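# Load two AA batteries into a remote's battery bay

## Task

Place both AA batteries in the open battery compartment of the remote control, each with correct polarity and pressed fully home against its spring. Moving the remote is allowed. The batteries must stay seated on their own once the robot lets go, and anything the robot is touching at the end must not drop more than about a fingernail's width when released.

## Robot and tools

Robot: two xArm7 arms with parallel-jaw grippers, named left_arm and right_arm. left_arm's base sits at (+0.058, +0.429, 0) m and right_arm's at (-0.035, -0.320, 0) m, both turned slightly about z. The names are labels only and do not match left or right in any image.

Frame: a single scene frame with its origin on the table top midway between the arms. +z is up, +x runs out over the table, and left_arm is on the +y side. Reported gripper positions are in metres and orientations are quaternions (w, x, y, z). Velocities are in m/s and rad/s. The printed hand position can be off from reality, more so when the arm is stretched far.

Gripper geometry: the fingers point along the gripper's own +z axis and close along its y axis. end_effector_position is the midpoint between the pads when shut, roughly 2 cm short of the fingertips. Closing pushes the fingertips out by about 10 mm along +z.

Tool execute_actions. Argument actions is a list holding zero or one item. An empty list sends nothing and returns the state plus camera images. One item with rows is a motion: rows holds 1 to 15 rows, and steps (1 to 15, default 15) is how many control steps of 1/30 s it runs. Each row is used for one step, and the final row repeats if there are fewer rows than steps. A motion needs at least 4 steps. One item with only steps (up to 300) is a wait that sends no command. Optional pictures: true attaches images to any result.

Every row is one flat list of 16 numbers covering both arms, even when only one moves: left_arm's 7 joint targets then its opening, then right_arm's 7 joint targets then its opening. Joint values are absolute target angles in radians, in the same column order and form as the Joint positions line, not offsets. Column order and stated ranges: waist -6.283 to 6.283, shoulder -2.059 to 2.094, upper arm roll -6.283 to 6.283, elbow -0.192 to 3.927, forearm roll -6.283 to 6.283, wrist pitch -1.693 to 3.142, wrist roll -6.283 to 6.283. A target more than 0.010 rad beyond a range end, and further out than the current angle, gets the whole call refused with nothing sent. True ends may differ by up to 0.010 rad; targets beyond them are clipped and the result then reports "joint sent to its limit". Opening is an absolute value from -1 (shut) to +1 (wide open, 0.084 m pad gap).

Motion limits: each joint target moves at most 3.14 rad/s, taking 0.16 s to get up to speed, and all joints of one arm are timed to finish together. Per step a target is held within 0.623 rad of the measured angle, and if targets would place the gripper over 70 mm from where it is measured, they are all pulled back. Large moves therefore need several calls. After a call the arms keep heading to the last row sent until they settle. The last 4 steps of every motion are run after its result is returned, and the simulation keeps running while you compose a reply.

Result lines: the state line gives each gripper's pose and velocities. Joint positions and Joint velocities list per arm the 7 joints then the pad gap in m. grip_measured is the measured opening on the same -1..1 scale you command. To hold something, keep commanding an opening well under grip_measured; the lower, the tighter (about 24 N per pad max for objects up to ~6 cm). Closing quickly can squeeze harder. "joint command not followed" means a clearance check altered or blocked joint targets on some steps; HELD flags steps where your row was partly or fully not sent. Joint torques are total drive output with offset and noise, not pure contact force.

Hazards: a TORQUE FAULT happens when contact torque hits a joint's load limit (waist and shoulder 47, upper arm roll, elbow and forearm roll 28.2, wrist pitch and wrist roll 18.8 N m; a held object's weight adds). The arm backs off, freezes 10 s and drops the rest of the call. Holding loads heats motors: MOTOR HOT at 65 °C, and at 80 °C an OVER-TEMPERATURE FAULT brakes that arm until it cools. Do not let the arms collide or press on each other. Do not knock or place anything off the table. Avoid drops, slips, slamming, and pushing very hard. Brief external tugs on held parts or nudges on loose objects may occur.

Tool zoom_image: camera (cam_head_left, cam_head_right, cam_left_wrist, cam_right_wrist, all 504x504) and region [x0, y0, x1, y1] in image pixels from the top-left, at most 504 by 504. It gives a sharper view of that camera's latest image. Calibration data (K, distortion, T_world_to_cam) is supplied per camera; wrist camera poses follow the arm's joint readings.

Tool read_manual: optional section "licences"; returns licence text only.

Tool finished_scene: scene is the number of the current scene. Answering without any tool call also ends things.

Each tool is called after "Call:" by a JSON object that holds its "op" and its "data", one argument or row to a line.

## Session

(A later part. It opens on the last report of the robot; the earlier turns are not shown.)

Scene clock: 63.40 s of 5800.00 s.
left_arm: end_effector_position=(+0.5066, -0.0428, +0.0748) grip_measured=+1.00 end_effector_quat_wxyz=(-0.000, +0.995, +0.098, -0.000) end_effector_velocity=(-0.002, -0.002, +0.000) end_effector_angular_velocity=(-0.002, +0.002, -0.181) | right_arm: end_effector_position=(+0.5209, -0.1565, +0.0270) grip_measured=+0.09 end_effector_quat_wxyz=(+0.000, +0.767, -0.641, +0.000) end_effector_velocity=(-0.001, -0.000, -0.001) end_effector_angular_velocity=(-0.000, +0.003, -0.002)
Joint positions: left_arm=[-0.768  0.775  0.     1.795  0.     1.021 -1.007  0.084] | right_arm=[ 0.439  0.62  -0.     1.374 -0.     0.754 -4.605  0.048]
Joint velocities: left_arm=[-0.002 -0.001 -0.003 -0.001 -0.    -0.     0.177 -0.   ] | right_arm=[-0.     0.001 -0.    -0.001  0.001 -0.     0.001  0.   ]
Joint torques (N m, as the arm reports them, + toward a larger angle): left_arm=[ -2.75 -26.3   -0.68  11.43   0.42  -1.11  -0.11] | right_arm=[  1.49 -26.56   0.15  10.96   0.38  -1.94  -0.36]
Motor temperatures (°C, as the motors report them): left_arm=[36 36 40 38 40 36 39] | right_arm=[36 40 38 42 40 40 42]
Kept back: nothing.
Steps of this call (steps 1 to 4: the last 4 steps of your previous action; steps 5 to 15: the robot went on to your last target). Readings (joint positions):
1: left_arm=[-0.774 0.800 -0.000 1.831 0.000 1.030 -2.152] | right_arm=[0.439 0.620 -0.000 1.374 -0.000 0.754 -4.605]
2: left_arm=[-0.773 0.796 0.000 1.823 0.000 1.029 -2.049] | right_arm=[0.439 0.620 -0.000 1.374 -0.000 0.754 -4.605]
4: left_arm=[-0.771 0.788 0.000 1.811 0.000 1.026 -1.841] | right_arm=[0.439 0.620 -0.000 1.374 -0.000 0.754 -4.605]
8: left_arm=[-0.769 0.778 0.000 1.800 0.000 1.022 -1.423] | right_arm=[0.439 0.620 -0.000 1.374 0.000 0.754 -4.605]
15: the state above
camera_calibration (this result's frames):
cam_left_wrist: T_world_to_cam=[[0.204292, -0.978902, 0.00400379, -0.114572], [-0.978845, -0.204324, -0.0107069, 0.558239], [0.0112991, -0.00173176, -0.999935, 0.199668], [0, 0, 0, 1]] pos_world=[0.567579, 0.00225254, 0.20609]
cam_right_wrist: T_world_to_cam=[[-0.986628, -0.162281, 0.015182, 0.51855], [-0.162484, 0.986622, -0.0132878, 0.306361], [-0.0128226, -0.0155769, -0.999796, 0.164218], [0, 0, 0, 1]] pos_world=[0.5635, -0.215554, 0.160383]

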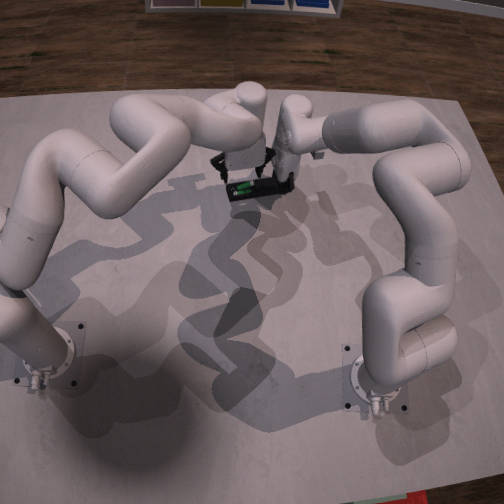

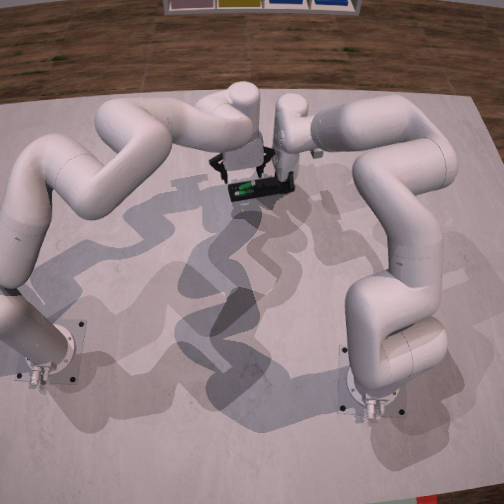

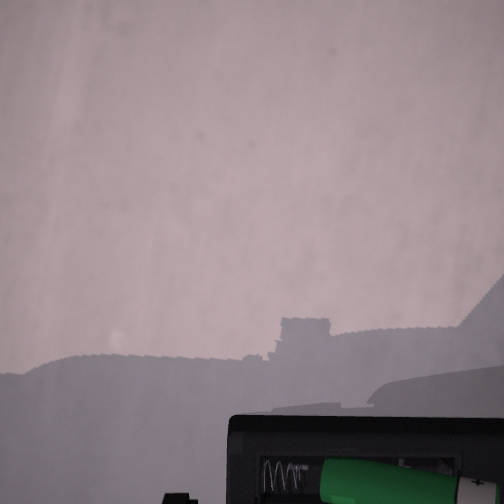

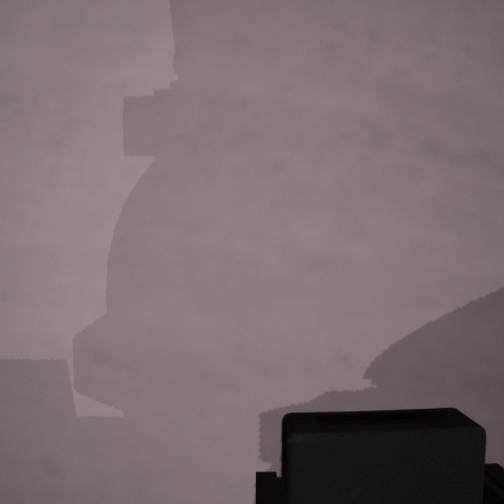

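Call:
{"op": "zoom_image", "data": {
  "camera": "cam_left_wrist",
  "region": [220, 400, 504, 504]
}}

Call:
{"op": "zoom_image", "data": {
  "camera": "cam_head_left",
  "region": [200, 130, 320, 220]
}}

Region (220, 400, 504, 504) of cam_left_wrist's 504x504 image, scaled by 1.775, with more detail than that image has; it fills the top 185 rows of this view, and the rest is white.

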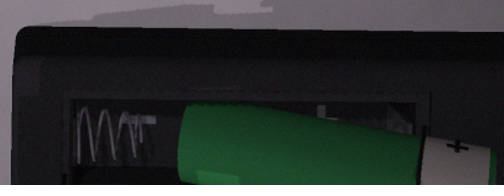

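Region (200, 130, 320, 220) of cam_head_left's 504x504 image, scaled by 4.200, with more detail than that image has; it fills the top 378 rows of this view, and the rest is white.

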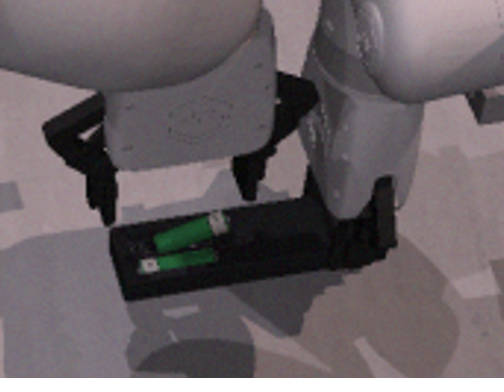

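Call:
{"op": "execute_actions", "data": {
  "actions": []
}}

Scene clock: 64.80 s of 5800.00 s.
left_arm: end_effector_position=(+0.5065, -0.0430, +0.0750) grip_measured=+1.00 end_effector_quat_wxyz=(-0.000, +0.996, +0.094, -0.000) end_effector_velocity=(-0.000, -0.000, +0.000) end_effector_angular_velocity=(+0.000, -0.001, -0.001) | right_arm: end_effector_position=(+0.5209, -0.1563, +0.0270) grip_measured=+0.09 end_effector_quat_wxyz=(+0.000, +0.767, -0.641, +0.000) end_effector_velocity=(+0.000, +0.001, +0.001) end_effector_angular_velocity=(+0.000, -0.001, +0.001)
Joint positions: left_arm=[-0.769  0.775  0.     1.796  0.     1.021 -0.999  0.084] | right_arm=[ 0.439  0.62  -0.     1.374 -0.     0.754 -4.605  0.048]
Joint velocities: left_arm=[-0.     0.    -0.     0.001  0.001 -0.    -0.    -0.   ] | right_arm=[ 0.001 -0.     0.     0.001  0.     0.    -0.     0.   ]
Joint torques (N m, as the arm reports them, + toward a larger angle): left_arm=[ -4.82 -26.62  -1.59  11.83   0.38  -1.2    0.43] | right_arm=[  3.06 -26.34   1.66  11.04   0.52  -2.1   -0.3 ]
Motor temperatures (°C, as the motors report them): left_arm=[36 36 40 38 40 36 39] | right_arm=[36 40 38 42 40 40 42]
Kept back: nothing.
Steps of this call (steps 1 to 15: the robot went on to your last target; steps 16 to 42: nothing new was sent). Readings (joint positions):
1: left_arm=[-0.768 0.775 0.000 1.795 0.000 1.021 -1.003] | right_arm=[0.439 0.620 -0.000 1.374 0.000 0.754 -4.605]
2: left_arm=[-0.768 0.775 0.000 1.795 0.000 1.021 -1.001] | right_arm=[0.439 0.620 -0.000 1.374 0.000 0.754 -4.605]
4: left_arm=[-0.768 0.775 0.000 1.795 0.000 1.021 -1.000] | right_arm=[0.439 0.620 -0.000 1.374 -0.000 0.754 -4.605]
8: left_arm=[-0.768 0.775 0.000 1.795 0.000 1.021 -1.000] | right_arm=[0.439 0.620 -0.000 1.374 -0.000 0.754 -4.605]
42: the state above
All arms were judged still, so your last target was given up. Only a new action makes them travel on or press farther. Fingers that are still opening or closing keep moving.
camera_calibration (this result's frames):
cam_left_wrist: T_world_to_cam=[[0.196207, -0.980552, 0.00448187, -0.110778], [-0.980495, -0.196245, -0.0107964, 0.559309], [0.011466, -0.00227611, -0.999932, 0.199778], [0, 0, 0, 1]] pos_world=[0.567845, 0.00159344, 0.206299]
cam_right_wrist: T_world_to_cam=[[-0.986578, -0.162591, 0.0150691, 0.5185], [-0.162791, 0.986573, -0.0131564, 0.306308], [-0.0127277, -0.0154329, -0.9998, 0.164244], [0, 0, 0, 1]] pos_world=[0.563496, -0.215357, 0.160428]

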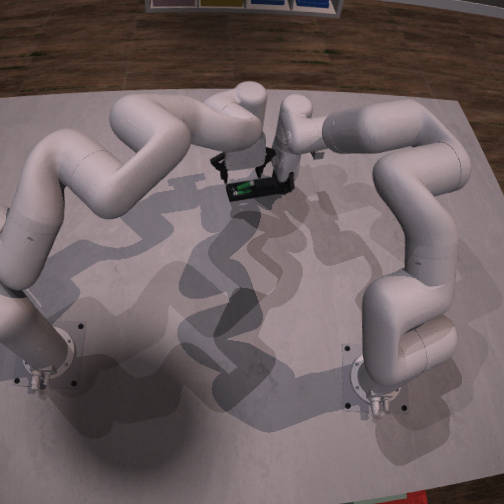

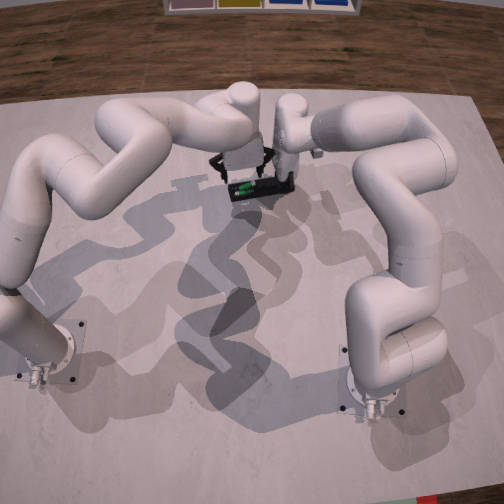

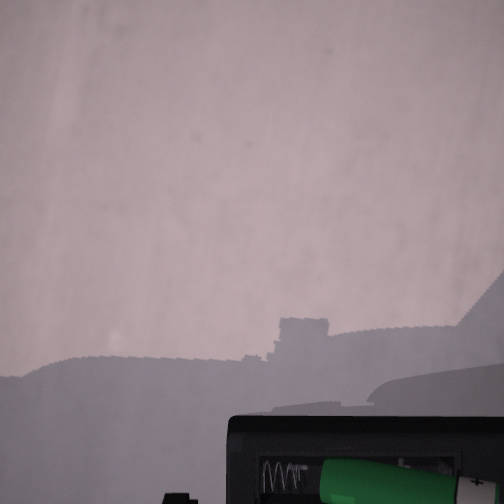

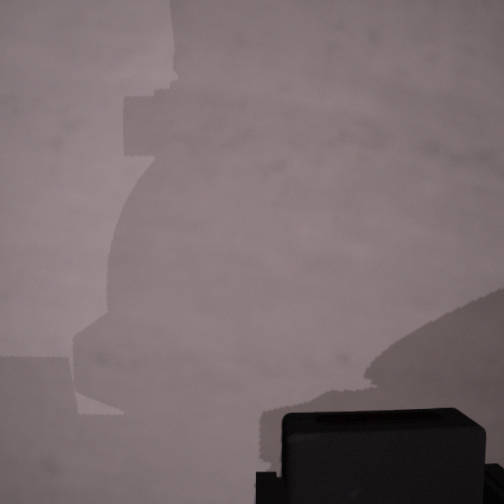

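Call:
{"op": "execute_actions", "data": {
  "actions": [
    {"rows":[[-0.7684,0.768,0,1.780,0,1.000,-0.999,1,0.439,0.6196,0,1.3738,0,0.7542,-4.605,-0.3],[-0.7682,0.758,0,1.755,0,0.968,-0.9987,1,0.439,0.6196,0,1.3738,0,0.7542,-4.605,-0.3],[-0.768,0.746,0,1.725,0,0.930,-0.9985,1,0.439,0.6196,0,1.3738,0,0.7542,-4.605,-0.3],[-0.7678,0.735,0,1.695,0,0.893,-0.9983,1,0.439,0.6196,0,1.3738,0,0.7542,-4.605,-0.3],[-0.7676,0.727,0,1.672,0,0.868,-0.9981,1,0.439,0.6196,0,1.3738,0,0.7542,-4.605,-0.3],[-0.7674,0.724,0,1.658,0,0.853,-0.9979,1,0.439,0.6196,0,1.3738,0,0.7542,-4.605,-0.3],[-0.7674,0.726,0,1.652,0,0.845,-0.9979,1,0.439,0.6196,0,1.3738,0,0.7542,-4.605,-0.3],[-0.7674,0.7294,0,1.6494,0,0.84,-0.9979,1,0.439,0.6196,0,1.3738,0,0.7542,-4.605,-0.3]],"steps":15}
  ]
}}

Call:
{"op": "execute_actions", "data": {
  "actions": [
    {"steps":12}
  ],
  "pictures": true
}}

Scene clock: 66.20 s of 5800.00 s.
left_arm: end_effector_position=(+0.5045, -0.0426, +0.0598) grip_measured=+1.00 end_effector_quat_wxyz=(+0.031, +0.995, +0.093, +0.024) end_effector_velocity=(-0.006, +0.024, -0.052) end_effector_angular_velocity=(+0.050, +0.034, +0.014) | right_arm: end_effector_position=(+0.5204, -0.1544, +0.0269) grip_measured=+0.09 end_effector_quat_wxyz=(-0.000, +0.768, -0.640, -0.000) end_effector_velocity=(+0.002, -0.009, +0.000) end_effector_angular_velocity=(-0.006, -0.001, -0.014)
Joint positions: left_arm=[-0.769  0.73  -0.002  1.65  -0.     0.842 -0.998  0.084] | right_arm=[ 0.44   0.62   0.002  1.374  0.     0.754 -4.605  0.048]
Joint velocities: left_arm=[ 0.006  0.048  0.013 -0.061  0.001 -0.049  0.002 -0.   ] | right_arm=[-0.005 -0.001 -0.011 -0.     0.001  0.001 -0.    -0.   ]
Joint torques (N m, as the arm reports them, + toward a larger angle): left_arm=[ -1.45 -28.28   0.54  12.48   0.83  -1.33   0.11] | right_arm=[ -0.04 -26.63  -0.88  10.9    0.3   -1.87  -0.32]
Motor temperatures (°C, as the motors report them): left_arm=[36 36 40 38 40 36 39] | right_arm=[36 40 38 42 40 40 42]
Steps of this call (steps 1 to 31: nothing new was sent; steps 32 to 42: the first 11 steps of this action). Readings (joint positions):
32: left_arm=[-0.769 0.775 0.000 1.795 0.000 1.020 -0.999] | right_arm=[0.439 0.620 -0.000 1.374 -0.000 0.754 -4.605]
33: left_arm=[-0.769 0.773 0.000 1.791 0.000 1.013 -0.999] | right_arm=[0.439 0.620 -0.000 1.374 0.000 0.754 -4.605]
35: left_arm=[-0.768 0.761 -0.000 1.761 -0.000 0.974 -0.999] | right_arm=[0.439 0.620 -0.000 1.374 0.000 0.754 -4.605]
39: left_arm=[-0.769 0.727 -0.002 1.670 -0.000 0.865 -0.998] | right_arm=[0.440 0.620 0.002 1.374 0.000 0.754 -4.605]
42: the state above

Scene clock: 66.60 s of 5800.00 s.
left_arm: end_effector_position=(+0.5060, -0.0417, +0.0600) grip_measured=+1.00 end_effector_quat_wxyz=(+0.031, +0.995, +0.094, +0.025) end_effector_velocity=(-0.000, +0.002, -0.002) end_effector_angular_velocity=(+0.005, +0.003, -0.000) | right_arm: end_effector_position=(+0.5208, -0.1560, +0.0270) grip_measured=+0.09 end_effector_quat_wxyz=(-0.000, +0.768, -0.641, -0.000) end_effector_velocity=(+0.000, -0.001, +0.000) end_effector_angular_velocity=(-0.001, -0.001, -0.001)
Joint positions: left_arm=[-0.768  0.729 -0.     1.65  -0.     0.84  -0.998  0.084] | right_arm=[ 0.439  0.62   0.     1.374  0.     0.754 -4.605  0.048]
Joint velocities: left_arm=[ 0.001  0.001  0.001 -0.004  0.001  0.     0.001  0.   ] | right_arm=[-0.    -0.001 -0.001 -0.    -0.001 -0.     0.001  0.   ]
Joint torques (N m, as the arm reports them, + toward a larger angle): left_arm=[ -1.84 -25.27   0.05  11.18   0.72  -1.     0.01] | right_arm=[  0.17 -26.39  -0.92  10.92   0.35  -1.85  -0.4 ]
Motor temperatures (°C, as the motors report them): left_arm=[36 36 40 38 40 36 39] | right_arm=[36 40 38 42 40 40 42]
Kept back: nothing.
Steps of this call (steps 1 to 4: the last 4 steps of your previous action; steps 5 to 12: the robot went on to your last target). Readings (joint positions):
1: left_arm=[-0.768 0.731 -0.001 1.649 -0.000 0.841 -0.998] | right_arm=[0.440 0.620 0.001 1.374 0.000 0.754 -4.605]
2: left_arm=[-0.768 0.731 -0.001 1.649 -0.000 0.841 -0.998] | right_arm=[0.440 0.620 0.001 1.374 0.000 0.754 -4.605]
4: left_arm=[-0.768 0.730 -0.000 1.650 -0.000 0.840 -0.998] | right_arm=[0.439 0.620 0.000 1.374 0.000 0.754 -4.605]
8: left_arm=[-0.768 0.729 -0.000 1.650 -0.000 0.840 -0.998] | right_arm=[0.439 0.620 0.000 1.374 0.000 0.754 -4.605]
12: the state above
camera_calibration (this result's frames):
cam_left_wrist: T_world_to_cam=[[0.193726, -0.978389, 0.0722895, -0.112144], [-0.978792, -0.197756, -0.0534706, 0.560562], [0.0666107, -0.0603977, -0.995949, 0.154243], [0, 0, 0, 1]] pos_world=[0.560124, 0.0104501, 0.191698]
cam_right_wrist: T_world_to_cam=[[-0.986519, -0.162953, 0.0150656, 0.518391], [-0.163151, 0.986515, -0.0129989, 0.306225], [-0.0127442, -0.0152816, -0.999802, 0.164277], [0, 0, 0, 1]] pos_world=[0.563457, -0.215112, 0.160415]

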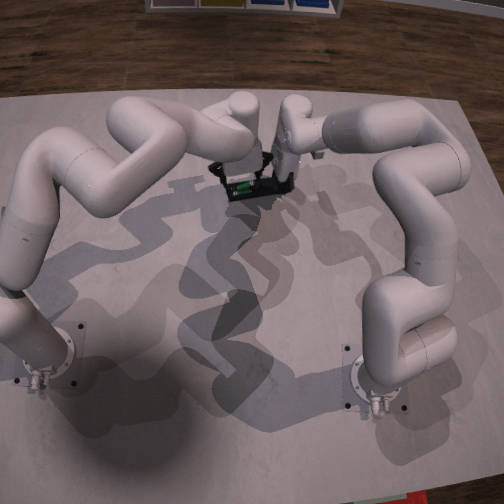

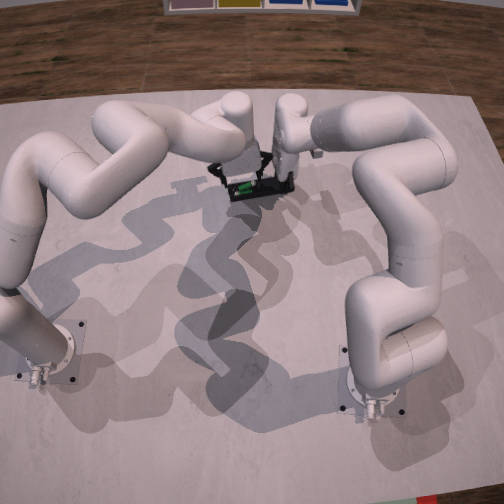

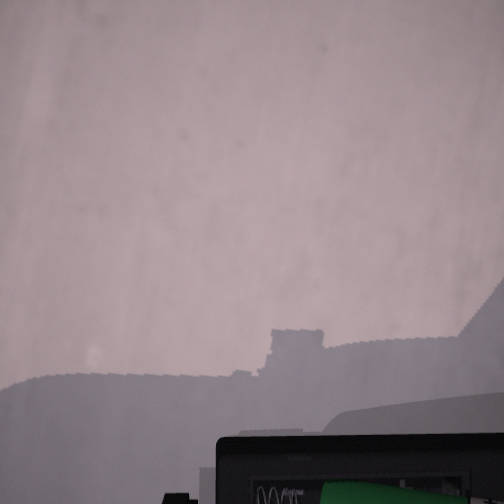

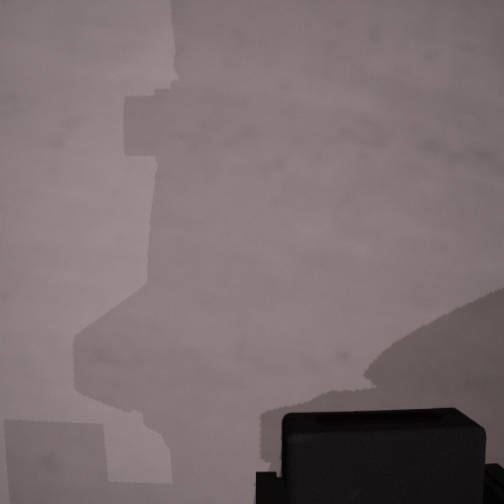

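Call:
{"op": "execute_actions", "data": {
  "actions": [
    {"rows":[[-0.7678,0.7308,0,1.6519,0,0.8411,-0.9983,1,0.439,0.6196,0,1.3738,0,0.7542,-4.605,-0.3],[-0.7682,0.7322,0,1.6544,0,0.8422,-0.9987,1,0.439,0.6196,0,1.3738,0,0.7542,-4.605,-0.3],[-0.7682,0.7346,0,1.6539,0,0.8393,-0.9987,1,0.439,0.6196,0,1.3738,0,0.7542,-4.605,-0.3],[-0.7682,0.7375,0,1.6534,0,0.8359,-0.9987,1,0.439,0.6196,0,1.3738,0,0.7542,-4.605,-0.3],[-0.7682,0.7405,0,1.6528,0,0.8323,-0.9987,1,0.439,0.6196,0,1.3738,0,0.7542,-4.605,-0.3],[-0.7682,0.7435,0,1.6522,0,0.8287,-0.9987,1,0.439,0.6196,0,1.3738,0,0.7542,-4.605,-0.3],[-0.7682,0.7465,0,1.6517,0,0.8252,-0.9987,1,0.439,0.6196,0,1.3738,0,0.7542,-4.605,-0.3],[-0.7682,0.7492,0,1.6511,0,0.8219,-0.9987,1,0.439,0.6196,0,1.3738,0,0.7542,-4.605,-0.3],[-0.7682,0.7518,0,1.6506,0,0.8188,-0.9987,1,0.439,0.6196,0,1.3738,0,0.7542,-4.605,-0.3],[-0.7682,0.7542,0,1.6502,0,0.816,-0.9987,1,0.439,0.6196,0,1.3738,0,0.7542,-4.605,-0.3],[-0.7682,0.7563,0,1.6498,0,0.8135,-0.9987,1,0.439,0.6196,0,1.3738,0,0.7542,-4.605,-0.3],[-0.7682,0.758,0,1.6494,0,0.8114,-0.9987,1,0.439,0.6196,0,1.3738,0,0.7542,-4.605,-0.3],[-0.7682,0.7594,0,1.6492,0,0.8098,-0.9987,1,0.439,0.6196,0,1.3738,0,0.7542,-4.605,-0.3],[-0.7682,0.7603,0,1.649,0,0.8087,-0.9987,1,0.439,0.6196,0,1.3738,0,0.7542,-4.605,-0.3],[-0.7682,0.7608,0,1.6489,0,0.8081,-0.9987,1,0.439,0.6196,0,1.3738,0,0.7542,-4.605,-0.3]],"steps":15}
  ]
}}

Call:
{"op": "execute_actions", "data": {
  "actions": [
    {"steps":15}
  ],
  "pictures": true
}}

Scene clock: 67.53 s of 5800.00 s.
left_arm: end_effector_position=(+0.5060, -0.0422, +0.0471) grip_measured=+1.00 end_effector_quat_wxyz=(+0.031, +0.995, +0.094, +0.024) end_effector_velocity=(-0.001, +0.002, -0.049) end_effector_angular_velocity=(+0.006, +0.005, +0.003) | right_arm: end_effector_position=(+0.5209, -0.1561, +0.0270) grip_measured=+0.09 end_effector_quat_wxyz=(-0.000, +0.768, -0.641, -0.000) end_effector_velocity=(+0.000, +0.000, +0.000) end_effector_angular_velocity=(+0.000, -0.000, +0.000)
Joint positions: left_arm=[-0.768  0.753  0.     1.65  -0.     0.819 -0.999  0.084] | right_arm=[ 0.439  0.62   0.     1.374  0.     0.754 -4.605  0.048]
Joint velocities: left_arm=[ 0.001  0.078  0.001 -0.016 -0.001 -0.086 -0.001  0.   ] | right_arm=[-0.     0.     0.     0.001  0.     0.    -0.001 -0.   ]
Joint torques (N m, as the arm reports them, + toward a larger angle): left_arm=[ -1.93 -26.35   0.02  11.53   0.6   -1.06   0.27] | right_arm=[  0.37 -26.46  -0.82  10.89   0.41  -1.84  -0.29]
Motor temperatures (°C, as the motors report them): left_arm=[36 36 40 38 40 36 39] | right_arm=[36 40 38 42 40 40 42]
Steps of this call (steps 1 to 15: the robot went on to your last target; steps 16 to 17: nothing new was sent; steps 18 to 28: the first 11 steps of this action). Readings (joint positions):
18: left_arm=[-0.767 0.729 0.000 1.650 -0.000 0.840 -0.998] | right_arm=[0.439 0.620 0.000 1.374 0.000 0.754 -4.605]
19: left_arm=[-0.768 0.730 0.000 1.651 -0.000 0.841 -0.998] | right_arm=[0.439 0.620 0.000 1.374 0.000 0.754 -4.605]
21: left_arm=[-0.768 0.733 0.000 1.654 0.000 0.840 -0.999] | right_arm=[0.439 0.620 0.000 1.374 0.000 0.754 -4.605]
25: left_arm=[-0.768 0.743 -0.000 1.652 0.000 0.828 -0.999] | right_arm=[0.439 0.620 0.000 1.374 0.000 0.754 -4.605]
28: the state above

Scene clock: 68.03 s of 5800.00 s.
left_arm: end_effector_position=(+0.5064, -0.0426, +0.0426) grip_measured=+1.00 end_effector_quat_wxyz=(+0.032, +0.995, +0.094, +0.025) end_effector_velocity=(-0.000, +0.001, -0.001) end_effector_angular_velocity=(+0.002, +0.001, +0.000) | right_arm: end_effector_position=(+0.5209, -0.1561, +0.0270) grip_measured=+0.09 end_effector_quat_wxyz=(-0.000, +0.768, -0.641, -0.000) end_effector_velocity=(-0.000, +0.000, -0.000) end_effector_angular_velocity=(+0.000, +0.000, -0.000)
Joint positions: left_arm=[-0.768  0.761  0.     1.649  0.     0.808 -0.999  0.084] | right_arm=[ 0.439  0.62   0.     1.374  0.     0.754 -4.605  0.048]
Joint velocities: left_arm=[ 0.     0.001  0.    -0.001  0.001  0.    -0.    -0.   ] | right_arm=[-0.    -0.     0.    -0.001  0.001 -0.     0.     0.   ]
Joint torques (N m, as the arm reports them, + toward a larger angle): left_arm=[ -2.01 -25.62  -0.05  10.79   0.59  -0.87   0.13] | right_arm=[  0.26 -26.43  -0.93  10.91   0.31  -1.86  -0.33]
Motor temperatures (°C, as the motors report them): left_arm=[36 36 40 38 40 36 39] | right_arm=[36 40 38 42 40 40 42]
Kept back: nothing.
Steps of this call (steps 1 to 4: the last 4 steps of your previous action; steps 5 to 15: the robot went on to your last target). Readings (joint positions):
1: left_arm=[-0.768 0.755 0.000 1.649 -0.000 0.816 -0.999] | right_arm=[0.439 0.620 0.000 1.374 0.000 0.754 -4.605]
2: left_arm=[-0.768 0.757 0.000 1.649 -0.000 0.814 -0.999] | right_arm=[0.439 0.620 0.000 1.374 0.000 0.754 -4.605]
4: left_arm=[-0.768 0.760 0.000 1.649 -0.000 0.810 -0.999] | right_arm=[0.439 0.620 0.000 1.374 0.000 0.754 -4.605]
8: left_arm=[-0.768 0.761 -0.000 1.649 -0.000 0.808 -0.999] | right_arm=[0.439 0.620 0.000 1.374 0.000 0.754 -4.605]
15: the state above
camera_calibration (this result's frames):
cam_left_wrist: T_world_to_cam=[[0.193887, -0.978344, 0.0724665, -0.111914], [-0.978748, -0.197937, -0.0536007, 0.559747], [0.0667838, -0.060534, -0.995929, 0.136707], [0, 0, 0, 1]] pos_world=[0.56042, 0.00957942, 0.174263]
cam_right_wrist: T_world_to_cam=[[-0.986548, -0.162777, 0.0150717, 0.518443], [-0.162976, 0.986543, -0.0130746, 0.306267], [-0.0127406, -0.015355, -0.999801, 0.164261], [0, 0, 0, 1]] pos_world=[0.563476, -0.215232, 0.160418]

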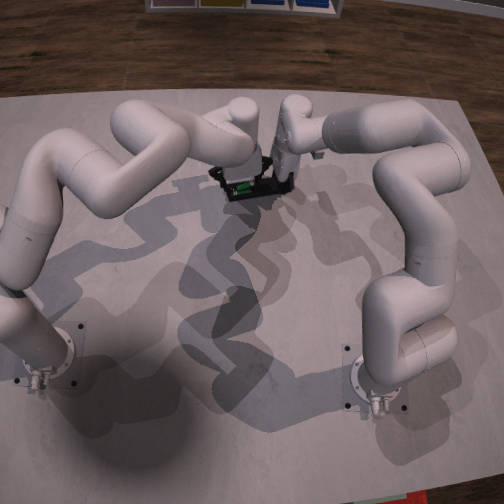

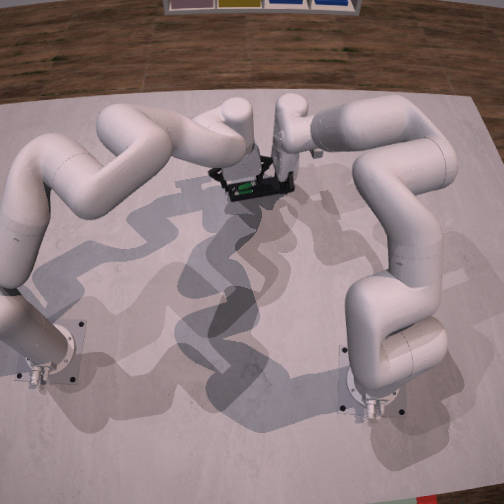

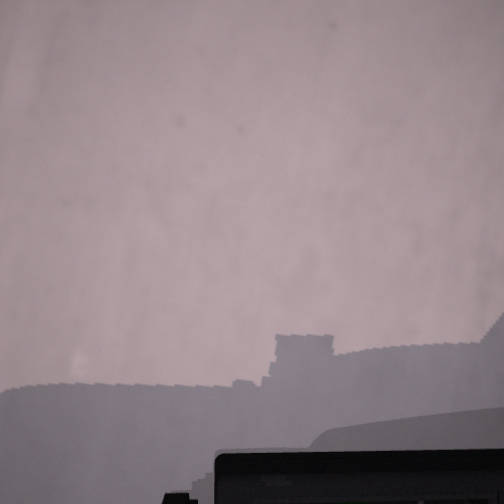

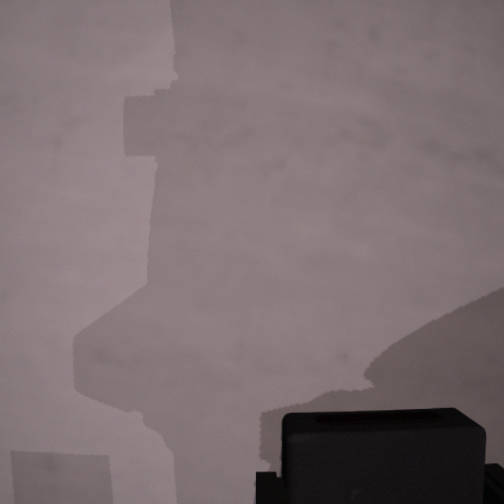

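Call:
{"op": "execute_actions", "data": {
  "actions": [
    {"rows":[[-0.7678,0.7594,0,1.6465,0,0.8071,-0.9983,1,0.439,0.6196,0,1.3738,0,0.7542,-4.605,-0.3],[-0.7673,0.758,0,1.6441,0,0.806,-0.9978,1,0.439,0.6196,0,1.3738,0,0.7542,-4.605,-0.3],[-0.7665,0.7553,0,1.6392,0,0.8039,-0.997,1,0.439,0.6196,0,1.3738,0,0.7542,-4.605,-0.3],[-0.7657,0.7525,0,1.6344,0,0.8018,-0.9962,1,0.439,0.6196,0,1.3738,0,0.7542,-4.605,-0.3],[-0.7648,0.7498,0,1.6295,0,0.7997,-0.9953,1,0.439,0.6196,0,1.3738,0,0.7542,-4.605,-0.3],[-0.764,0.747,0,1.6247,0,0.7976,-0.9945,1,0.439,0.6196,0,1.3738,0,0.7542,-4.605,-0.3],[-0.7631,0.7443,0,1.6199,0,0.7955,-0.9936,1,0.439,0.6196,0,1.3738,0,0.7542,-4.605,-0.3],[-0.7623,0.7415,0,1.615,0,0.7934,-0.9928,1,0.439,0.6196,0,1.3738,0,0.7542,-4.605,-0.3],[-0.7614,0.7388,0,1.6102,0,0.7913,-0.9919,1,0.439,0.6196,0,1.3738,0,0.7542,-4.605,-0.3],[-0.7606,0.736,0,1.6053,0,0.7892,-0.9911,1,0.439,0.6196,0,1.3738,0,0.7542,-4.605,-0.3],[-0.7597,0.7333,0,1.6005,0,0.7871,-0.9902,1,0.439,0.6196,0,1.3738,0,0.7542,-4.605,-0.3],[-0.7589,0.7305,0,1.5957,0,0.785,-0.9894,1,0.439,0.6196,0,1.3738,0,0.7542,-4.605,-0.3]],"steps":15}
  ]
}}

Call:
{"op": "execute_actions", "data": {
  "actions": [
    {"steps":12}
  ],
  "pictures": true
}}

Scene clock: 69.30 s of 5800.00 s.
left_arm: end_effector_position=(+0.5051, -0.0346, +0.0425) grip_measured=+1.00 end_effector_quat_wxyz=(+0.031, +0.995, +0.094, +0.025) end_effector_velocity=(-0.006, +0.029, -0.000) end_effector_angular_velocity=(+0.002, -0.001, -0.001) | right_arm: end_effector_position=(+0.5209, -0.1562, +0.0270) grip_measured=+0.09 end_effector_quat_wxyz=(+0.000, +0.768, -0.641, +0.000) end_effector_velocity=(+0.000, +0.000, +0.000) end_effector_angular_velocity=(+0.000, -0.001, -0.000)
Joint positions: left_arm=[-0.761  0.739  0.     1.61   0.     0.791 -0.992  0.084] | right_arm=[ 0.439  0.62  -0.     1.374 -0.     0.754 -4.605  0.048]
Joint velocities: left_arm=[ 0.025 -0.082 -0.001 -0.145  0.001 -0.063  0.025 -0.   ] | right_arm=[ 0.001 -0.    -0.     0.     0.    -0.001  0.001 -0.   ]
Joint torques (N m, as the arm reports them, + toward a larger angle): left_arm=[ -1.67 -25.75  -0.21  10.99   0.44  -1.07   0.21] | right_arm=[  0.29 -26.46  -0.89  10.85   0.4   -1.84  -0.34]
Motor temperatures (°C, as the motors report them): left_arm=[36 36 40 39 40 36 39] | right_arm=[36 40 38 42 40 40 42]
Steps of this call (steps 1 to 15: the robot went on to your last target; steps 16 to 27: nothing new was sent; steps 28 to 38: the first 11 steps of this action). Readings (joint positions):
28: left_arm=[-0.768 0.761 -0.000 1.649 0.000 0.808 -0.999] | right_arm=[0.439 0.620 0.000 1.374 0.000 0.754 -4.605]
29: left_arm=[-0.768 0.760 -0.000 1.648 0.000 0.808 -0.998] | right_arm=[0.439 0.620 0.000 1.374 0.000 0.754 -4.605]
31: left_arm=[-0.767 0.757 -0.000 1.643 -0.000 0.805 -0.998] | right_arm=[0.439 0.620 0.000 1.374 0.000 0.754 -4.605]
35: left_arm=[-0.764 0.747 0.000 1.624 -0.000 0.798 -0.994] | right_arm=[0.439 0.620 0.000 1.374 -0.000 0.754 -4.605]
38: the state above

Scene clock: 69.70 s of 5800.00 s.
left_arm: end_effector_position=(+0.5043, -0.0320, +0.0425) grip_measured=+1.00 end_effector_quat_wxyz=(+0.031, +0.995, +0.094, +0.025) end_effector_velocity=(+0.001, +0.001, +0.000) end_effector_angular_velocity=(+0.000, -0.000, +0.002) | right_arm: end_effector_position=(+0.5209, -0.1562, +0.0270) grip_measured=+0.09 end_effector_quat_wxyz=(+0.000, +0.768, -0.641, +0.000) end_effector_velocity=(+0.000, +0.000, +0.000) end_effector_angular_velocity=(+0.001, -0.001, +0.001)
Joint positions: left_arm=[-0.759  0.731 -0.     1.596 -0.     0.785 -0.989  0.084] | right_arm=[ 0.439  0.62  -0.     1.374 -0.     0.754 -4.605  0.048]
Joint velocities: left_arm=[ 0.001 -0.     0.002 -0.001 -0.001 -0.     0.001  0.   ] | right_arm=[ 0.    -0.     0.     0.001  0.001  0.    -0.001  0.   ]
Joint torques (N m, as the arm reports them, + toward a larger angle): left_arm=[ -1.8  -25.12   0.1   10.74   0.34  -0.93   0.19] | right_arm=[  0.2  -26.37  -0.76  10.76   0.42  -1.86  -0.39]
Motor temperatures (°C, as the motors report them): left_arm=[36 36 40 39 40 36 39] | right_arm=[36 40 38 42 40 40 42]
Kept back: nothing.
Steps of this call (steps 1 to 4: the last 4 steps of your previous action; steps 5 to 12: the robot went on to your last target). Readings (joint positions):
1: left_arm=[-0.760 0.736 0.000 1.605 0.000 0.789 -0.991] | right_arm=[0.439 0.620 -0.000 1.374 -0.000 0.754 -4.605]
2: left_arm=[-0.760 0.733 0.000 1.600 -0.000 0.787 -0.990] | right_arm=[0.439 0.620 -0.000 1.374 -0.000 0.754 -4.605]
4: left_arm=[-0.759 0.731 0.000 1.596 0.000 0.786 -0.990] | right_arm=[0.439 0.620 -0.000 1.374 -0.000 0.754 -4.605]
8: left_arm=[-0.759 0.731 -0.000 1.596 0.000 0.785 -0.989] | right_arm=[0.439 0.620 -0.000 1.374 -0.000 0.754 -4.605]
12: the state above
camera_calibration (this result's frames):
cam_left_wrist: T_world_to_cam=[[0.193658, -0.97842, 0.0720447, -0.100985], [-0.978767, -0.19771, -0.0541008, 0.559815], [0.0671772, -0.0600379, -0.995933, 0.137171], [0, 0, 0, 1]] pos_world=[0.55827, 0.0201102, 0.174175]
cam_right_wrist: T_world_to_cam=[[-0.986551, -0.162759, 0.0150694, 0.51845], [-0.162958, 0.986546, -0.013085, 0.306272], [-0.0127369, -0.0153647, -0.999801, 0.164258], [0, 0, 0, 1]] pos_world=[0.563478, -0.215246, 0.16042]

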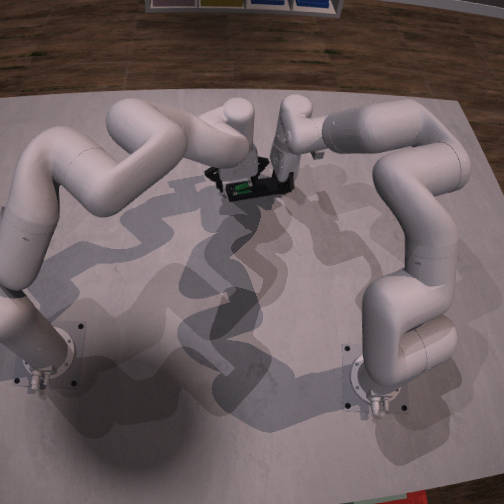

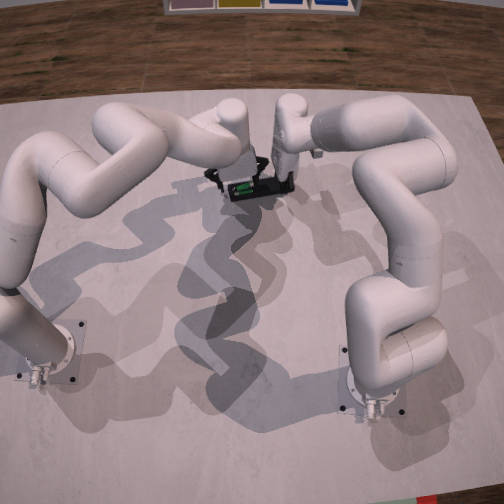

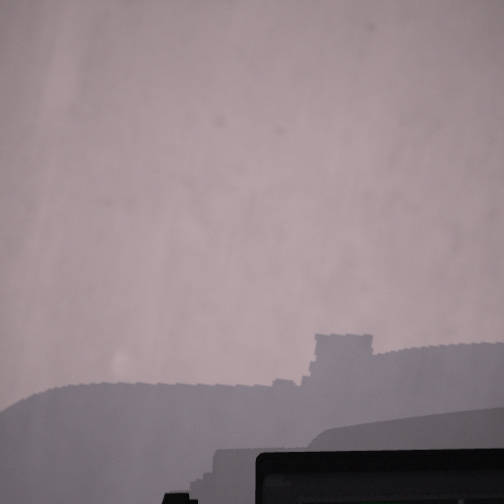

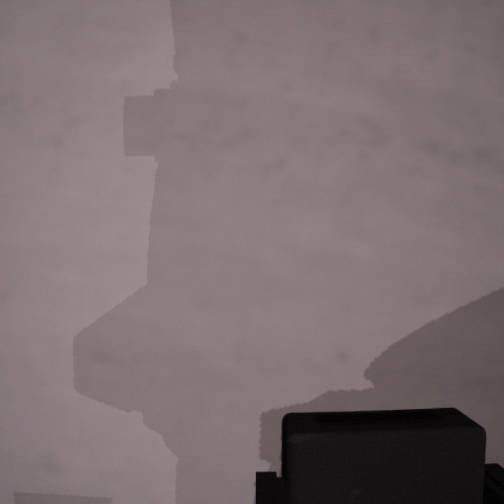

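Call:
{"op": "zoom_image", "data": {
  "camera": "cam_head_right",
  "region": [200, 150, 300, 220]
}}

Region (200, 150, 300, 220) of cam_head_right's 504x504 image, scaled by 5.040, with more detail than that image has; it fills the top 353 rows of this view, and the rest is white.

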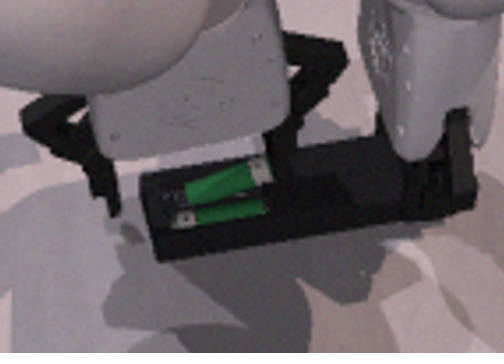

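Call:
{"op": "execute_actions", "data": {
  "actions": [
    {"rows":[[-0.7585,0.7291,0,1.5932,0,0.784,-0.989,1,0.439,0.6196,0,1.3738,0,0.7542,-4.605,-0.3],[-0.758,0.7278,0,1.5908,0,0.7829,-0.9885,1,0.439,0.6196,0,1.3738,0,0.7542,-4.605,-0.3],[-0.7572,0.725,0,1.586,0,0.7808,-0.9877,1,0.439,0.6196,0,1.3738,0,0.7542,-4.605,-0.3],[-0.7563,0.7223,0,1.5811,0,0.7787,-0.9868,1,0.439,0.6196,0,1.3738,0,0.7542,-4.605,-0.3],[-0.7555,0.7195,0,1.5763,0,0.7766,-0.986,1,0.439,0.6196,0,1.3738,0,0.7542,-4.605,-0.3],[-0.7546,0.7168,0,1.5714,0,0.7745,-0.9851,1,0.439,0.6196,0,1.3738,0,0.7542,-4.605,-0.3],[-0.7538,0.7141,0,1.5666,0,0.7725,-0.9843,1,0.439,0.6196,0,1.3738,0,0.7542,-4.605,-0.3]],"steps":12}
  ]
}}

Call:
{"op": "execute_actions", "data": {
  "actions": [
    {"steps":12}
  ],
  "pictures": true
}}

Scene clock: 70.33 s of 5800.00 s.
left_arm: end_effector_position=(+0.5034, -0.0273, +0.0428) grip_measured=+1.00 end_effector_quat_wxyz=(+0.032, +0.995, +0.094, +0.025) end_effector_velocity=(-0.004, +0.021, +0.007) end_effector_angular_velocity=(-0.009, -0.009, -0.000) | right_arm: end_effector_position=(+0.5208, -0.1558, +0.0270) grip_measured=+0.09 end_effector_quat_wxyz=(-0.000, +0.768, -0.641, -0.000) end_effector_velocity=(-0.001, +0.009, +0.000) end_effector_angular_velocity=(+0.007, -0.000, +0.011)
Joint positions: left_arm=[-0.755  0.717 -0.     1.572 -0.     0.774 -0.985  0.084] | right_arm=[ 0.439  0.62   0.     1.374  0.     0.754 -4.605  0.048]
Joint velocities: left_arm=[ 0.02  -0.076 -0.002 -0.114  0.    -0.05   0.019  0.   ] | right_arm=[ 0.005  0.001  0.009  0.002  0.002 -0.001  0.     0.   ]
Joint torques (N m, as the arm reports them, + toward a larger angle): left_arm=[ -1.87 -23.67   0.44  10.71   0.62  -0.58   0.1 ] | right_arm=[ -0.89 -26.38  -1.65  10.83   0.29  -1.78  -0.31]
Motor temperatures (°C, as the motors report them): left_arm=[36 36 40 39 40 36 39] | right_arm=[36 40 38 42 40 40 42]
Steps of this call (steps 1 to 11: the robot went on to your last target; steps 12 to 19: the first 8 steps of this action). Readings (joint positions):
12: left_arm=[-0.759 0.730 -0.000 1.596 0.000 0.785 -0.989] | right_arm=[0.439 0.620 -0.000 1.374 -0.000 0.754 -4.605]
13: left_arm=[-0.759 0.730 -0.000 1.595 0.000 0.784 -0.989] | right_arm=[0.439 0.620 -0.000 1.374 -0.000 0.754 -4.605]
15: left_arm=[-0.758 0.727 -0.000 1.590 -0.000 0.782 -0.988] | right_arm=[0.439 0.620 -0.000 1.374 -0.000 0.754 -4.605]
19: the state above

Scene clock: 70.73 s of 5800.00 s.
left_arm: end_effector_position=(+0.5030, -0.0263, +0.0426) grip_measured=+1.00 end_effector_quat_wxyz=(+0.031, +0.995, +0.094, +0.025) end_effector_velocity=(+0.000, +0.002, -0.001) end_effector_angular_velocity=(+0.002, +0.001, +0.002) | right_arm: end_effector_position=(+0.5207, -0.1557, +0.0270) grip_measured=+0.09 end_effector_quat_wxyz=(-0.000, +0.768, -0.641, -0.000) end_effector_velocity=(+0.001, -0.002, +0.000) end_effector_angular_velocity=(-0.000, -0.001, -0.003)
Joint positions: left_arm=[-0.754  0.714 -0.     1.567 -0.     0.772 -0.984  0.084] | right_arm=[ 0.439  0.62   0.     1.374  0.     0.754 -4.605  0.048]
Joint velocities: left_arm=[ 0.001 -0.     0.001 -0.002  0.     0.    -0.001  0.   ] | right_arm=[-0.002 -0.    -0.001  0.     0.    -0.    -0.     0.   ]
Joint torques (N m, as the arm reports them, + toward a larger angle): left_arm=[ -0.57 -23.93   0.77  10.01   0.86  -0.55   0.07] | right_arm=[ -1.88 -26.43  -2.97  10.92   0.08  -1.83  -0.33]
Motor temperatures (°C, as the motors report them): left_arm=[36 36 40 39 40 36 39] | right_arm=[36 40 38 42 40 40 42]
Kept back: nothing.
Steps of this call (steps 1 to 4: the last 4 steps of your previous action; steps 5 to 12: the robot went on to your last target). Readings (joint positions):
1: left_arm=[-0.754 0.715 -0.000 1.569 -0.000 0.773 -0.985] | right_arm=[0.439 0.620 0.001 1.374 0.000 0.754 -4.605]
2: left_arm=[-0.754 0.714 -0.000 1.568 -0.000 0.772 -0.984] | right_arm=[0.439 0.620 0.001 1.374 0.000 0.754 -4.605]
4: left_arm=[-0.754 0.714 -0.000 1.567 -0.000 0.772 -0.984] | right_arm=[0.439 0.620 0.001 1.374 0.000 0.754 -4.605]
8: left_arm=[-0.754 0.714 -0.000 1.567 -0.000 0.772 -0.984] | right_arm=[0.439 0.620 0.001 1.374 0.000 0.754 -4.605]
12: the state above
camera_calibration (this result's frames):
cam_left_wrist: T_world_to_cam=[[0.193507, -0.978429, 0.0723361, -0.0950799], [-0.978756, -0.197612, -0.054649, 0.559794], [0.0677647, -0.0602244, -0.995882, 0.137442], [0, 0, 0, 1]] pos_world=[0.556987, 0.0258703, 0.174346]
cam_right_wrist: T_world_to_cam=[[-0.986441, -0.163415, 0.0151658, 0.518211], [-0.163611, 0.986443, -0.012747, 0.306107], [-0.0128771, -0.0150555, -0.999804, 0.164367], [0, 0, 0, 1]] pos_world=[0.563384, -0.214799, 0.160377]

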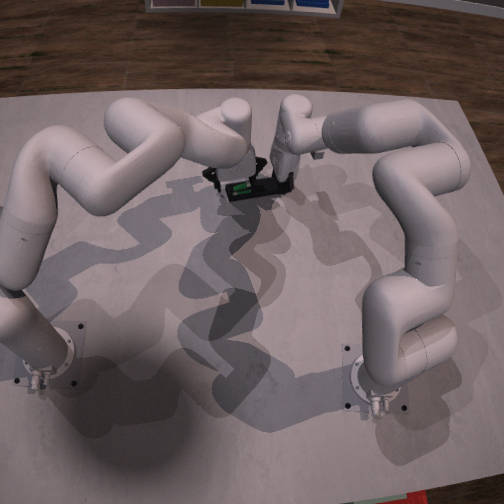

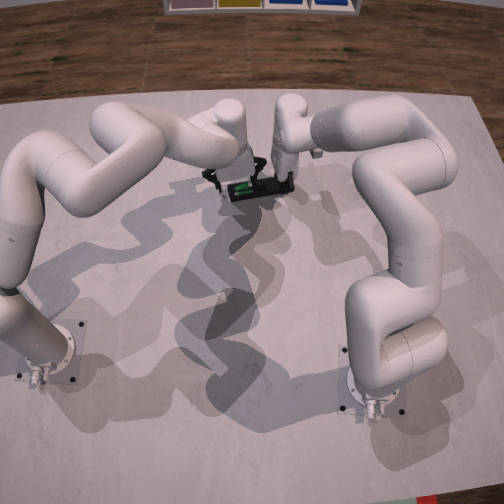

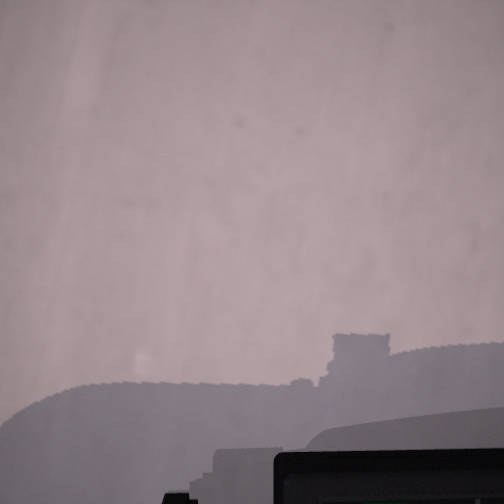

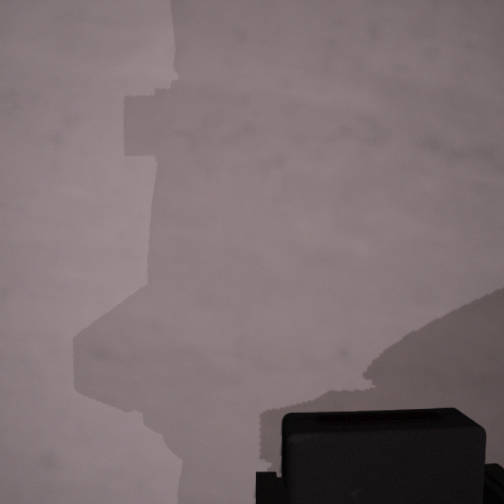

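Call:
{"op": "execute_actions", "data": {
  "actions": [
    {"rows":[[-0.7534,0.7128,0,1.5643,0,0.7715,-0.9839,1,0.439,0.6196,0,1.3738,0,0.7542,-4.605,-0.3],[-0.7529,0.7114,0,1.5619,0,0.7705,-0.9834,1,0.439,0.6196,0,1.3738,0,0.7542,-4.605,-0.3],[-0.7525,0.71,0,1.5595,0,0.7695,-0.983,1,0.439,0.6196,0,1.3738,0,0.7542,-4.605,-0.3],[-0.7521,0.7087,0,1.5572,0,0.7685,-0.9826,1,0.439,0.6196,0,1.3738,0,0.7542,-4.605,-0.3],[-0.7517,0.7073,0,1.5548,0,0.7675,-0.9822,1,0.439,0.6196,0,1.3738,0,0.7542,-4.605,-0.3],[-0.7512,0.706,0,1.5525,0,0.7665,-0.9817,1,0.439,0.6196,0,1.3738,0,0.7542,-4.605,-0.3],[-0.7508,0.7046,0,1.5501,0,0.7655,-0.9813,1,0.439,0.6196,0,1.3738,0,0.7542,-4.605,-0.3],[-0.7504,0.7033,0,1.5478,0,0.7645,-0.9809,1,0.439,0.6196,0,1.3738,0,0.7542,-4.605,-0.3],[-0.75,0.7019,0,1.5454,0,0.7635,-0.9805,1,0.439,0.6196,0,1.3738,0,0.7542,-4.605,-0.3],[-0.7495,0.7006,0,1.5431,0,0.7625,-0.98,1,0.439,0.6196,0,1.3738,0,0.7542,-4.605,-0.3]],"steps":14}
  ]
}}

Call:
{"op": "execute_actions", "data": {
  "actions": [
    {"steps":12}
  ]
}}

Scene clock: 71.60 s of 5800.00 s.
left_arm: end_effector_position=(+0.5023, -0.0227, +0.0431) grip_measured=+1.00 end_effector_quat_wxyz=(+0.032, +0.995, +0.094, +0.026) end_effector_velocity=(-0.003, +0.014, +0.001) end_effector_angular_velocity=(-0.001, -0.002, -0.002) | right_arm: end_effector_position=(+0.5208, -0.1557, +0.0270) grip_measured=+0.09 end_effector_quat_wxyz=(-0.000, +0.768, -0.641, -0.000) end_effector_velocity=(-0.001, +0.004, +0.000) end_effector_angular_velocity=(+0.004, +0.000, +0.002)
Joint positions: left_arm=[-0.751  0.703 -0.001  1.548 -0.     0.764 -0.981  0.084] | right_arm=[ 0.439  0.62   0.001  1.374  0.     0.754 -4.605  0.048]
Joint velocities: left_arm=[ 0.013 -0.041 -0.001 -0.07   0.001 -0.031  0.013  0.   ] | right_arm=[ 0.002 -0.     0.004  0.     0.003 -0.     0.001 -0.   ]
Joint torques (N m, as the arm reports them, + toward a larger angle): left_arm=[  1.01 -22.83   2.11   8.83   0.94  -0.08   0.08] | right_arm=[ -3.57 -26.37  -4.47  10.75  -0.14  -1.73  -0.32]
Motor temperatures (°C, as the motors report them): left_arm=[36 36 40 38 40 36 39] | right_arm=[36 40 38 42 40 40 42]
Steps of this call (steps 1 to 15: the robot went on to your last target; step 16: nothing new was sent; steps 17 to 26: the first 10 steps of this action). Readings (joint positions):
17: left_arm=[-0.754 0.714 -0.000 1.567 -0.000 0.772 -0.984] | right_arm=[0.439 0.620 0.000 1.374 0.000 0.754 -4.605]
18: left_arm=[-0.754 0.713 -0.000 1.566 -0.000 0.772 -0.984] | right_arm=[0.439 0.620 0.000 1.374 0.000 0.754 -4.605]
20: left_arm=[-0.753 0.711 -0.000 1.562 -0.000 0.770 -0.983] | right_arm=[0.439 0.620 0.000 1.374 0.000 0.754 -4.605]
24: left_arm=[-0.751 0.705 -0.000 1.553 -0.000 0.766 -0.982] | right_arm=[0.439 0.620 0.000 1.374 0.000 0.754 -4.605]
26: the state above

Scene clock: 72.00 s of 5800.00 s.
left_arm: end_effector_position=(+0.5020, -0.0214, +0.0426) grip_measured=+1.00 end_effector_quat_wxyz=(+0.031, +0.995, +0.094, +0.025) end_effector_velocity=(+0.001, +0.001, +0.000) end_effector_angular_velocity=(+0.002, -0.001, +0.000) | right_arm: end_effector_position=(+0.5207, -0.1555, +0.0270) grip_measured=+0.09 end_effector_quat_wxyz=(-0.000, +0.768, -0.641, -0.000) end_effector_velocity=(-0.000, -0.000, +0.000) end_effector_angular_velocity=(+0.000, +0.000, -0.001)
Joint positions: left_arm=[-0.75   0.7   -0.     1.543 -0.     0.762 -0.98   0.084] | right_arm=[ 0.439  0.62   0.001  1.374  0.     0.754 -4.605  0.048]
Joint velocities: left_arm=[0.001 0.001 0.001 0.001 0.002 0.001 0.001 0.   ] | right_arm=[-0.    -0.    -0.001 -0.001  0.001  0.    -0.     0.   ]
Joint torques (N m, as the arm reports them, + toward a larger angle): left_arm=[  1.61 -22.72   2.4    8.83   0.96   0.05   0.1 ] | right_arm=[ -5.01 -26.45  -5.92  10.73  -0.31  -1.69  -0.35]
Motor temperatures (°C, as the motors report them): left_arm=[36 36 40 38 40 36 39] | right_arm=[36 40 38 42 40 40 42]
Kept back: nothing.
Steps of this call (steps 1 to 4: the last 4 steps of your previous action; steps 5 to 12: the robot went on to your last target). Readings (joint positions):
1: left_arm=[-0.750 0.701 -0.001 1.546 -0.000 0.763 -0.980] | right_arm=[0.439 0.620 0.001 1.374 0.000 0.754 -4.605]
2: left_arm=[-0.750 0.701 -0.001 1.545 -0.000 0.762 -0.980] | right_arm=[0.439 0.620 0.001 1.374 0.000 0.754 -4.605]
4: left_arm=[-0.750 0.700 -0.000 1.544 -0.000 0.762 -0.980] | right_arm=[0.439 0.620 0.001 1.374 0.000 0.754 -4.605]
8: left_arm=[-0.750 0.700 -0.000 1.544 -0.000 0.762 -0.980] | right_arm=[0.439 0.620 0.001 1.374 0.000 0.754 -4.605]
12: the state above


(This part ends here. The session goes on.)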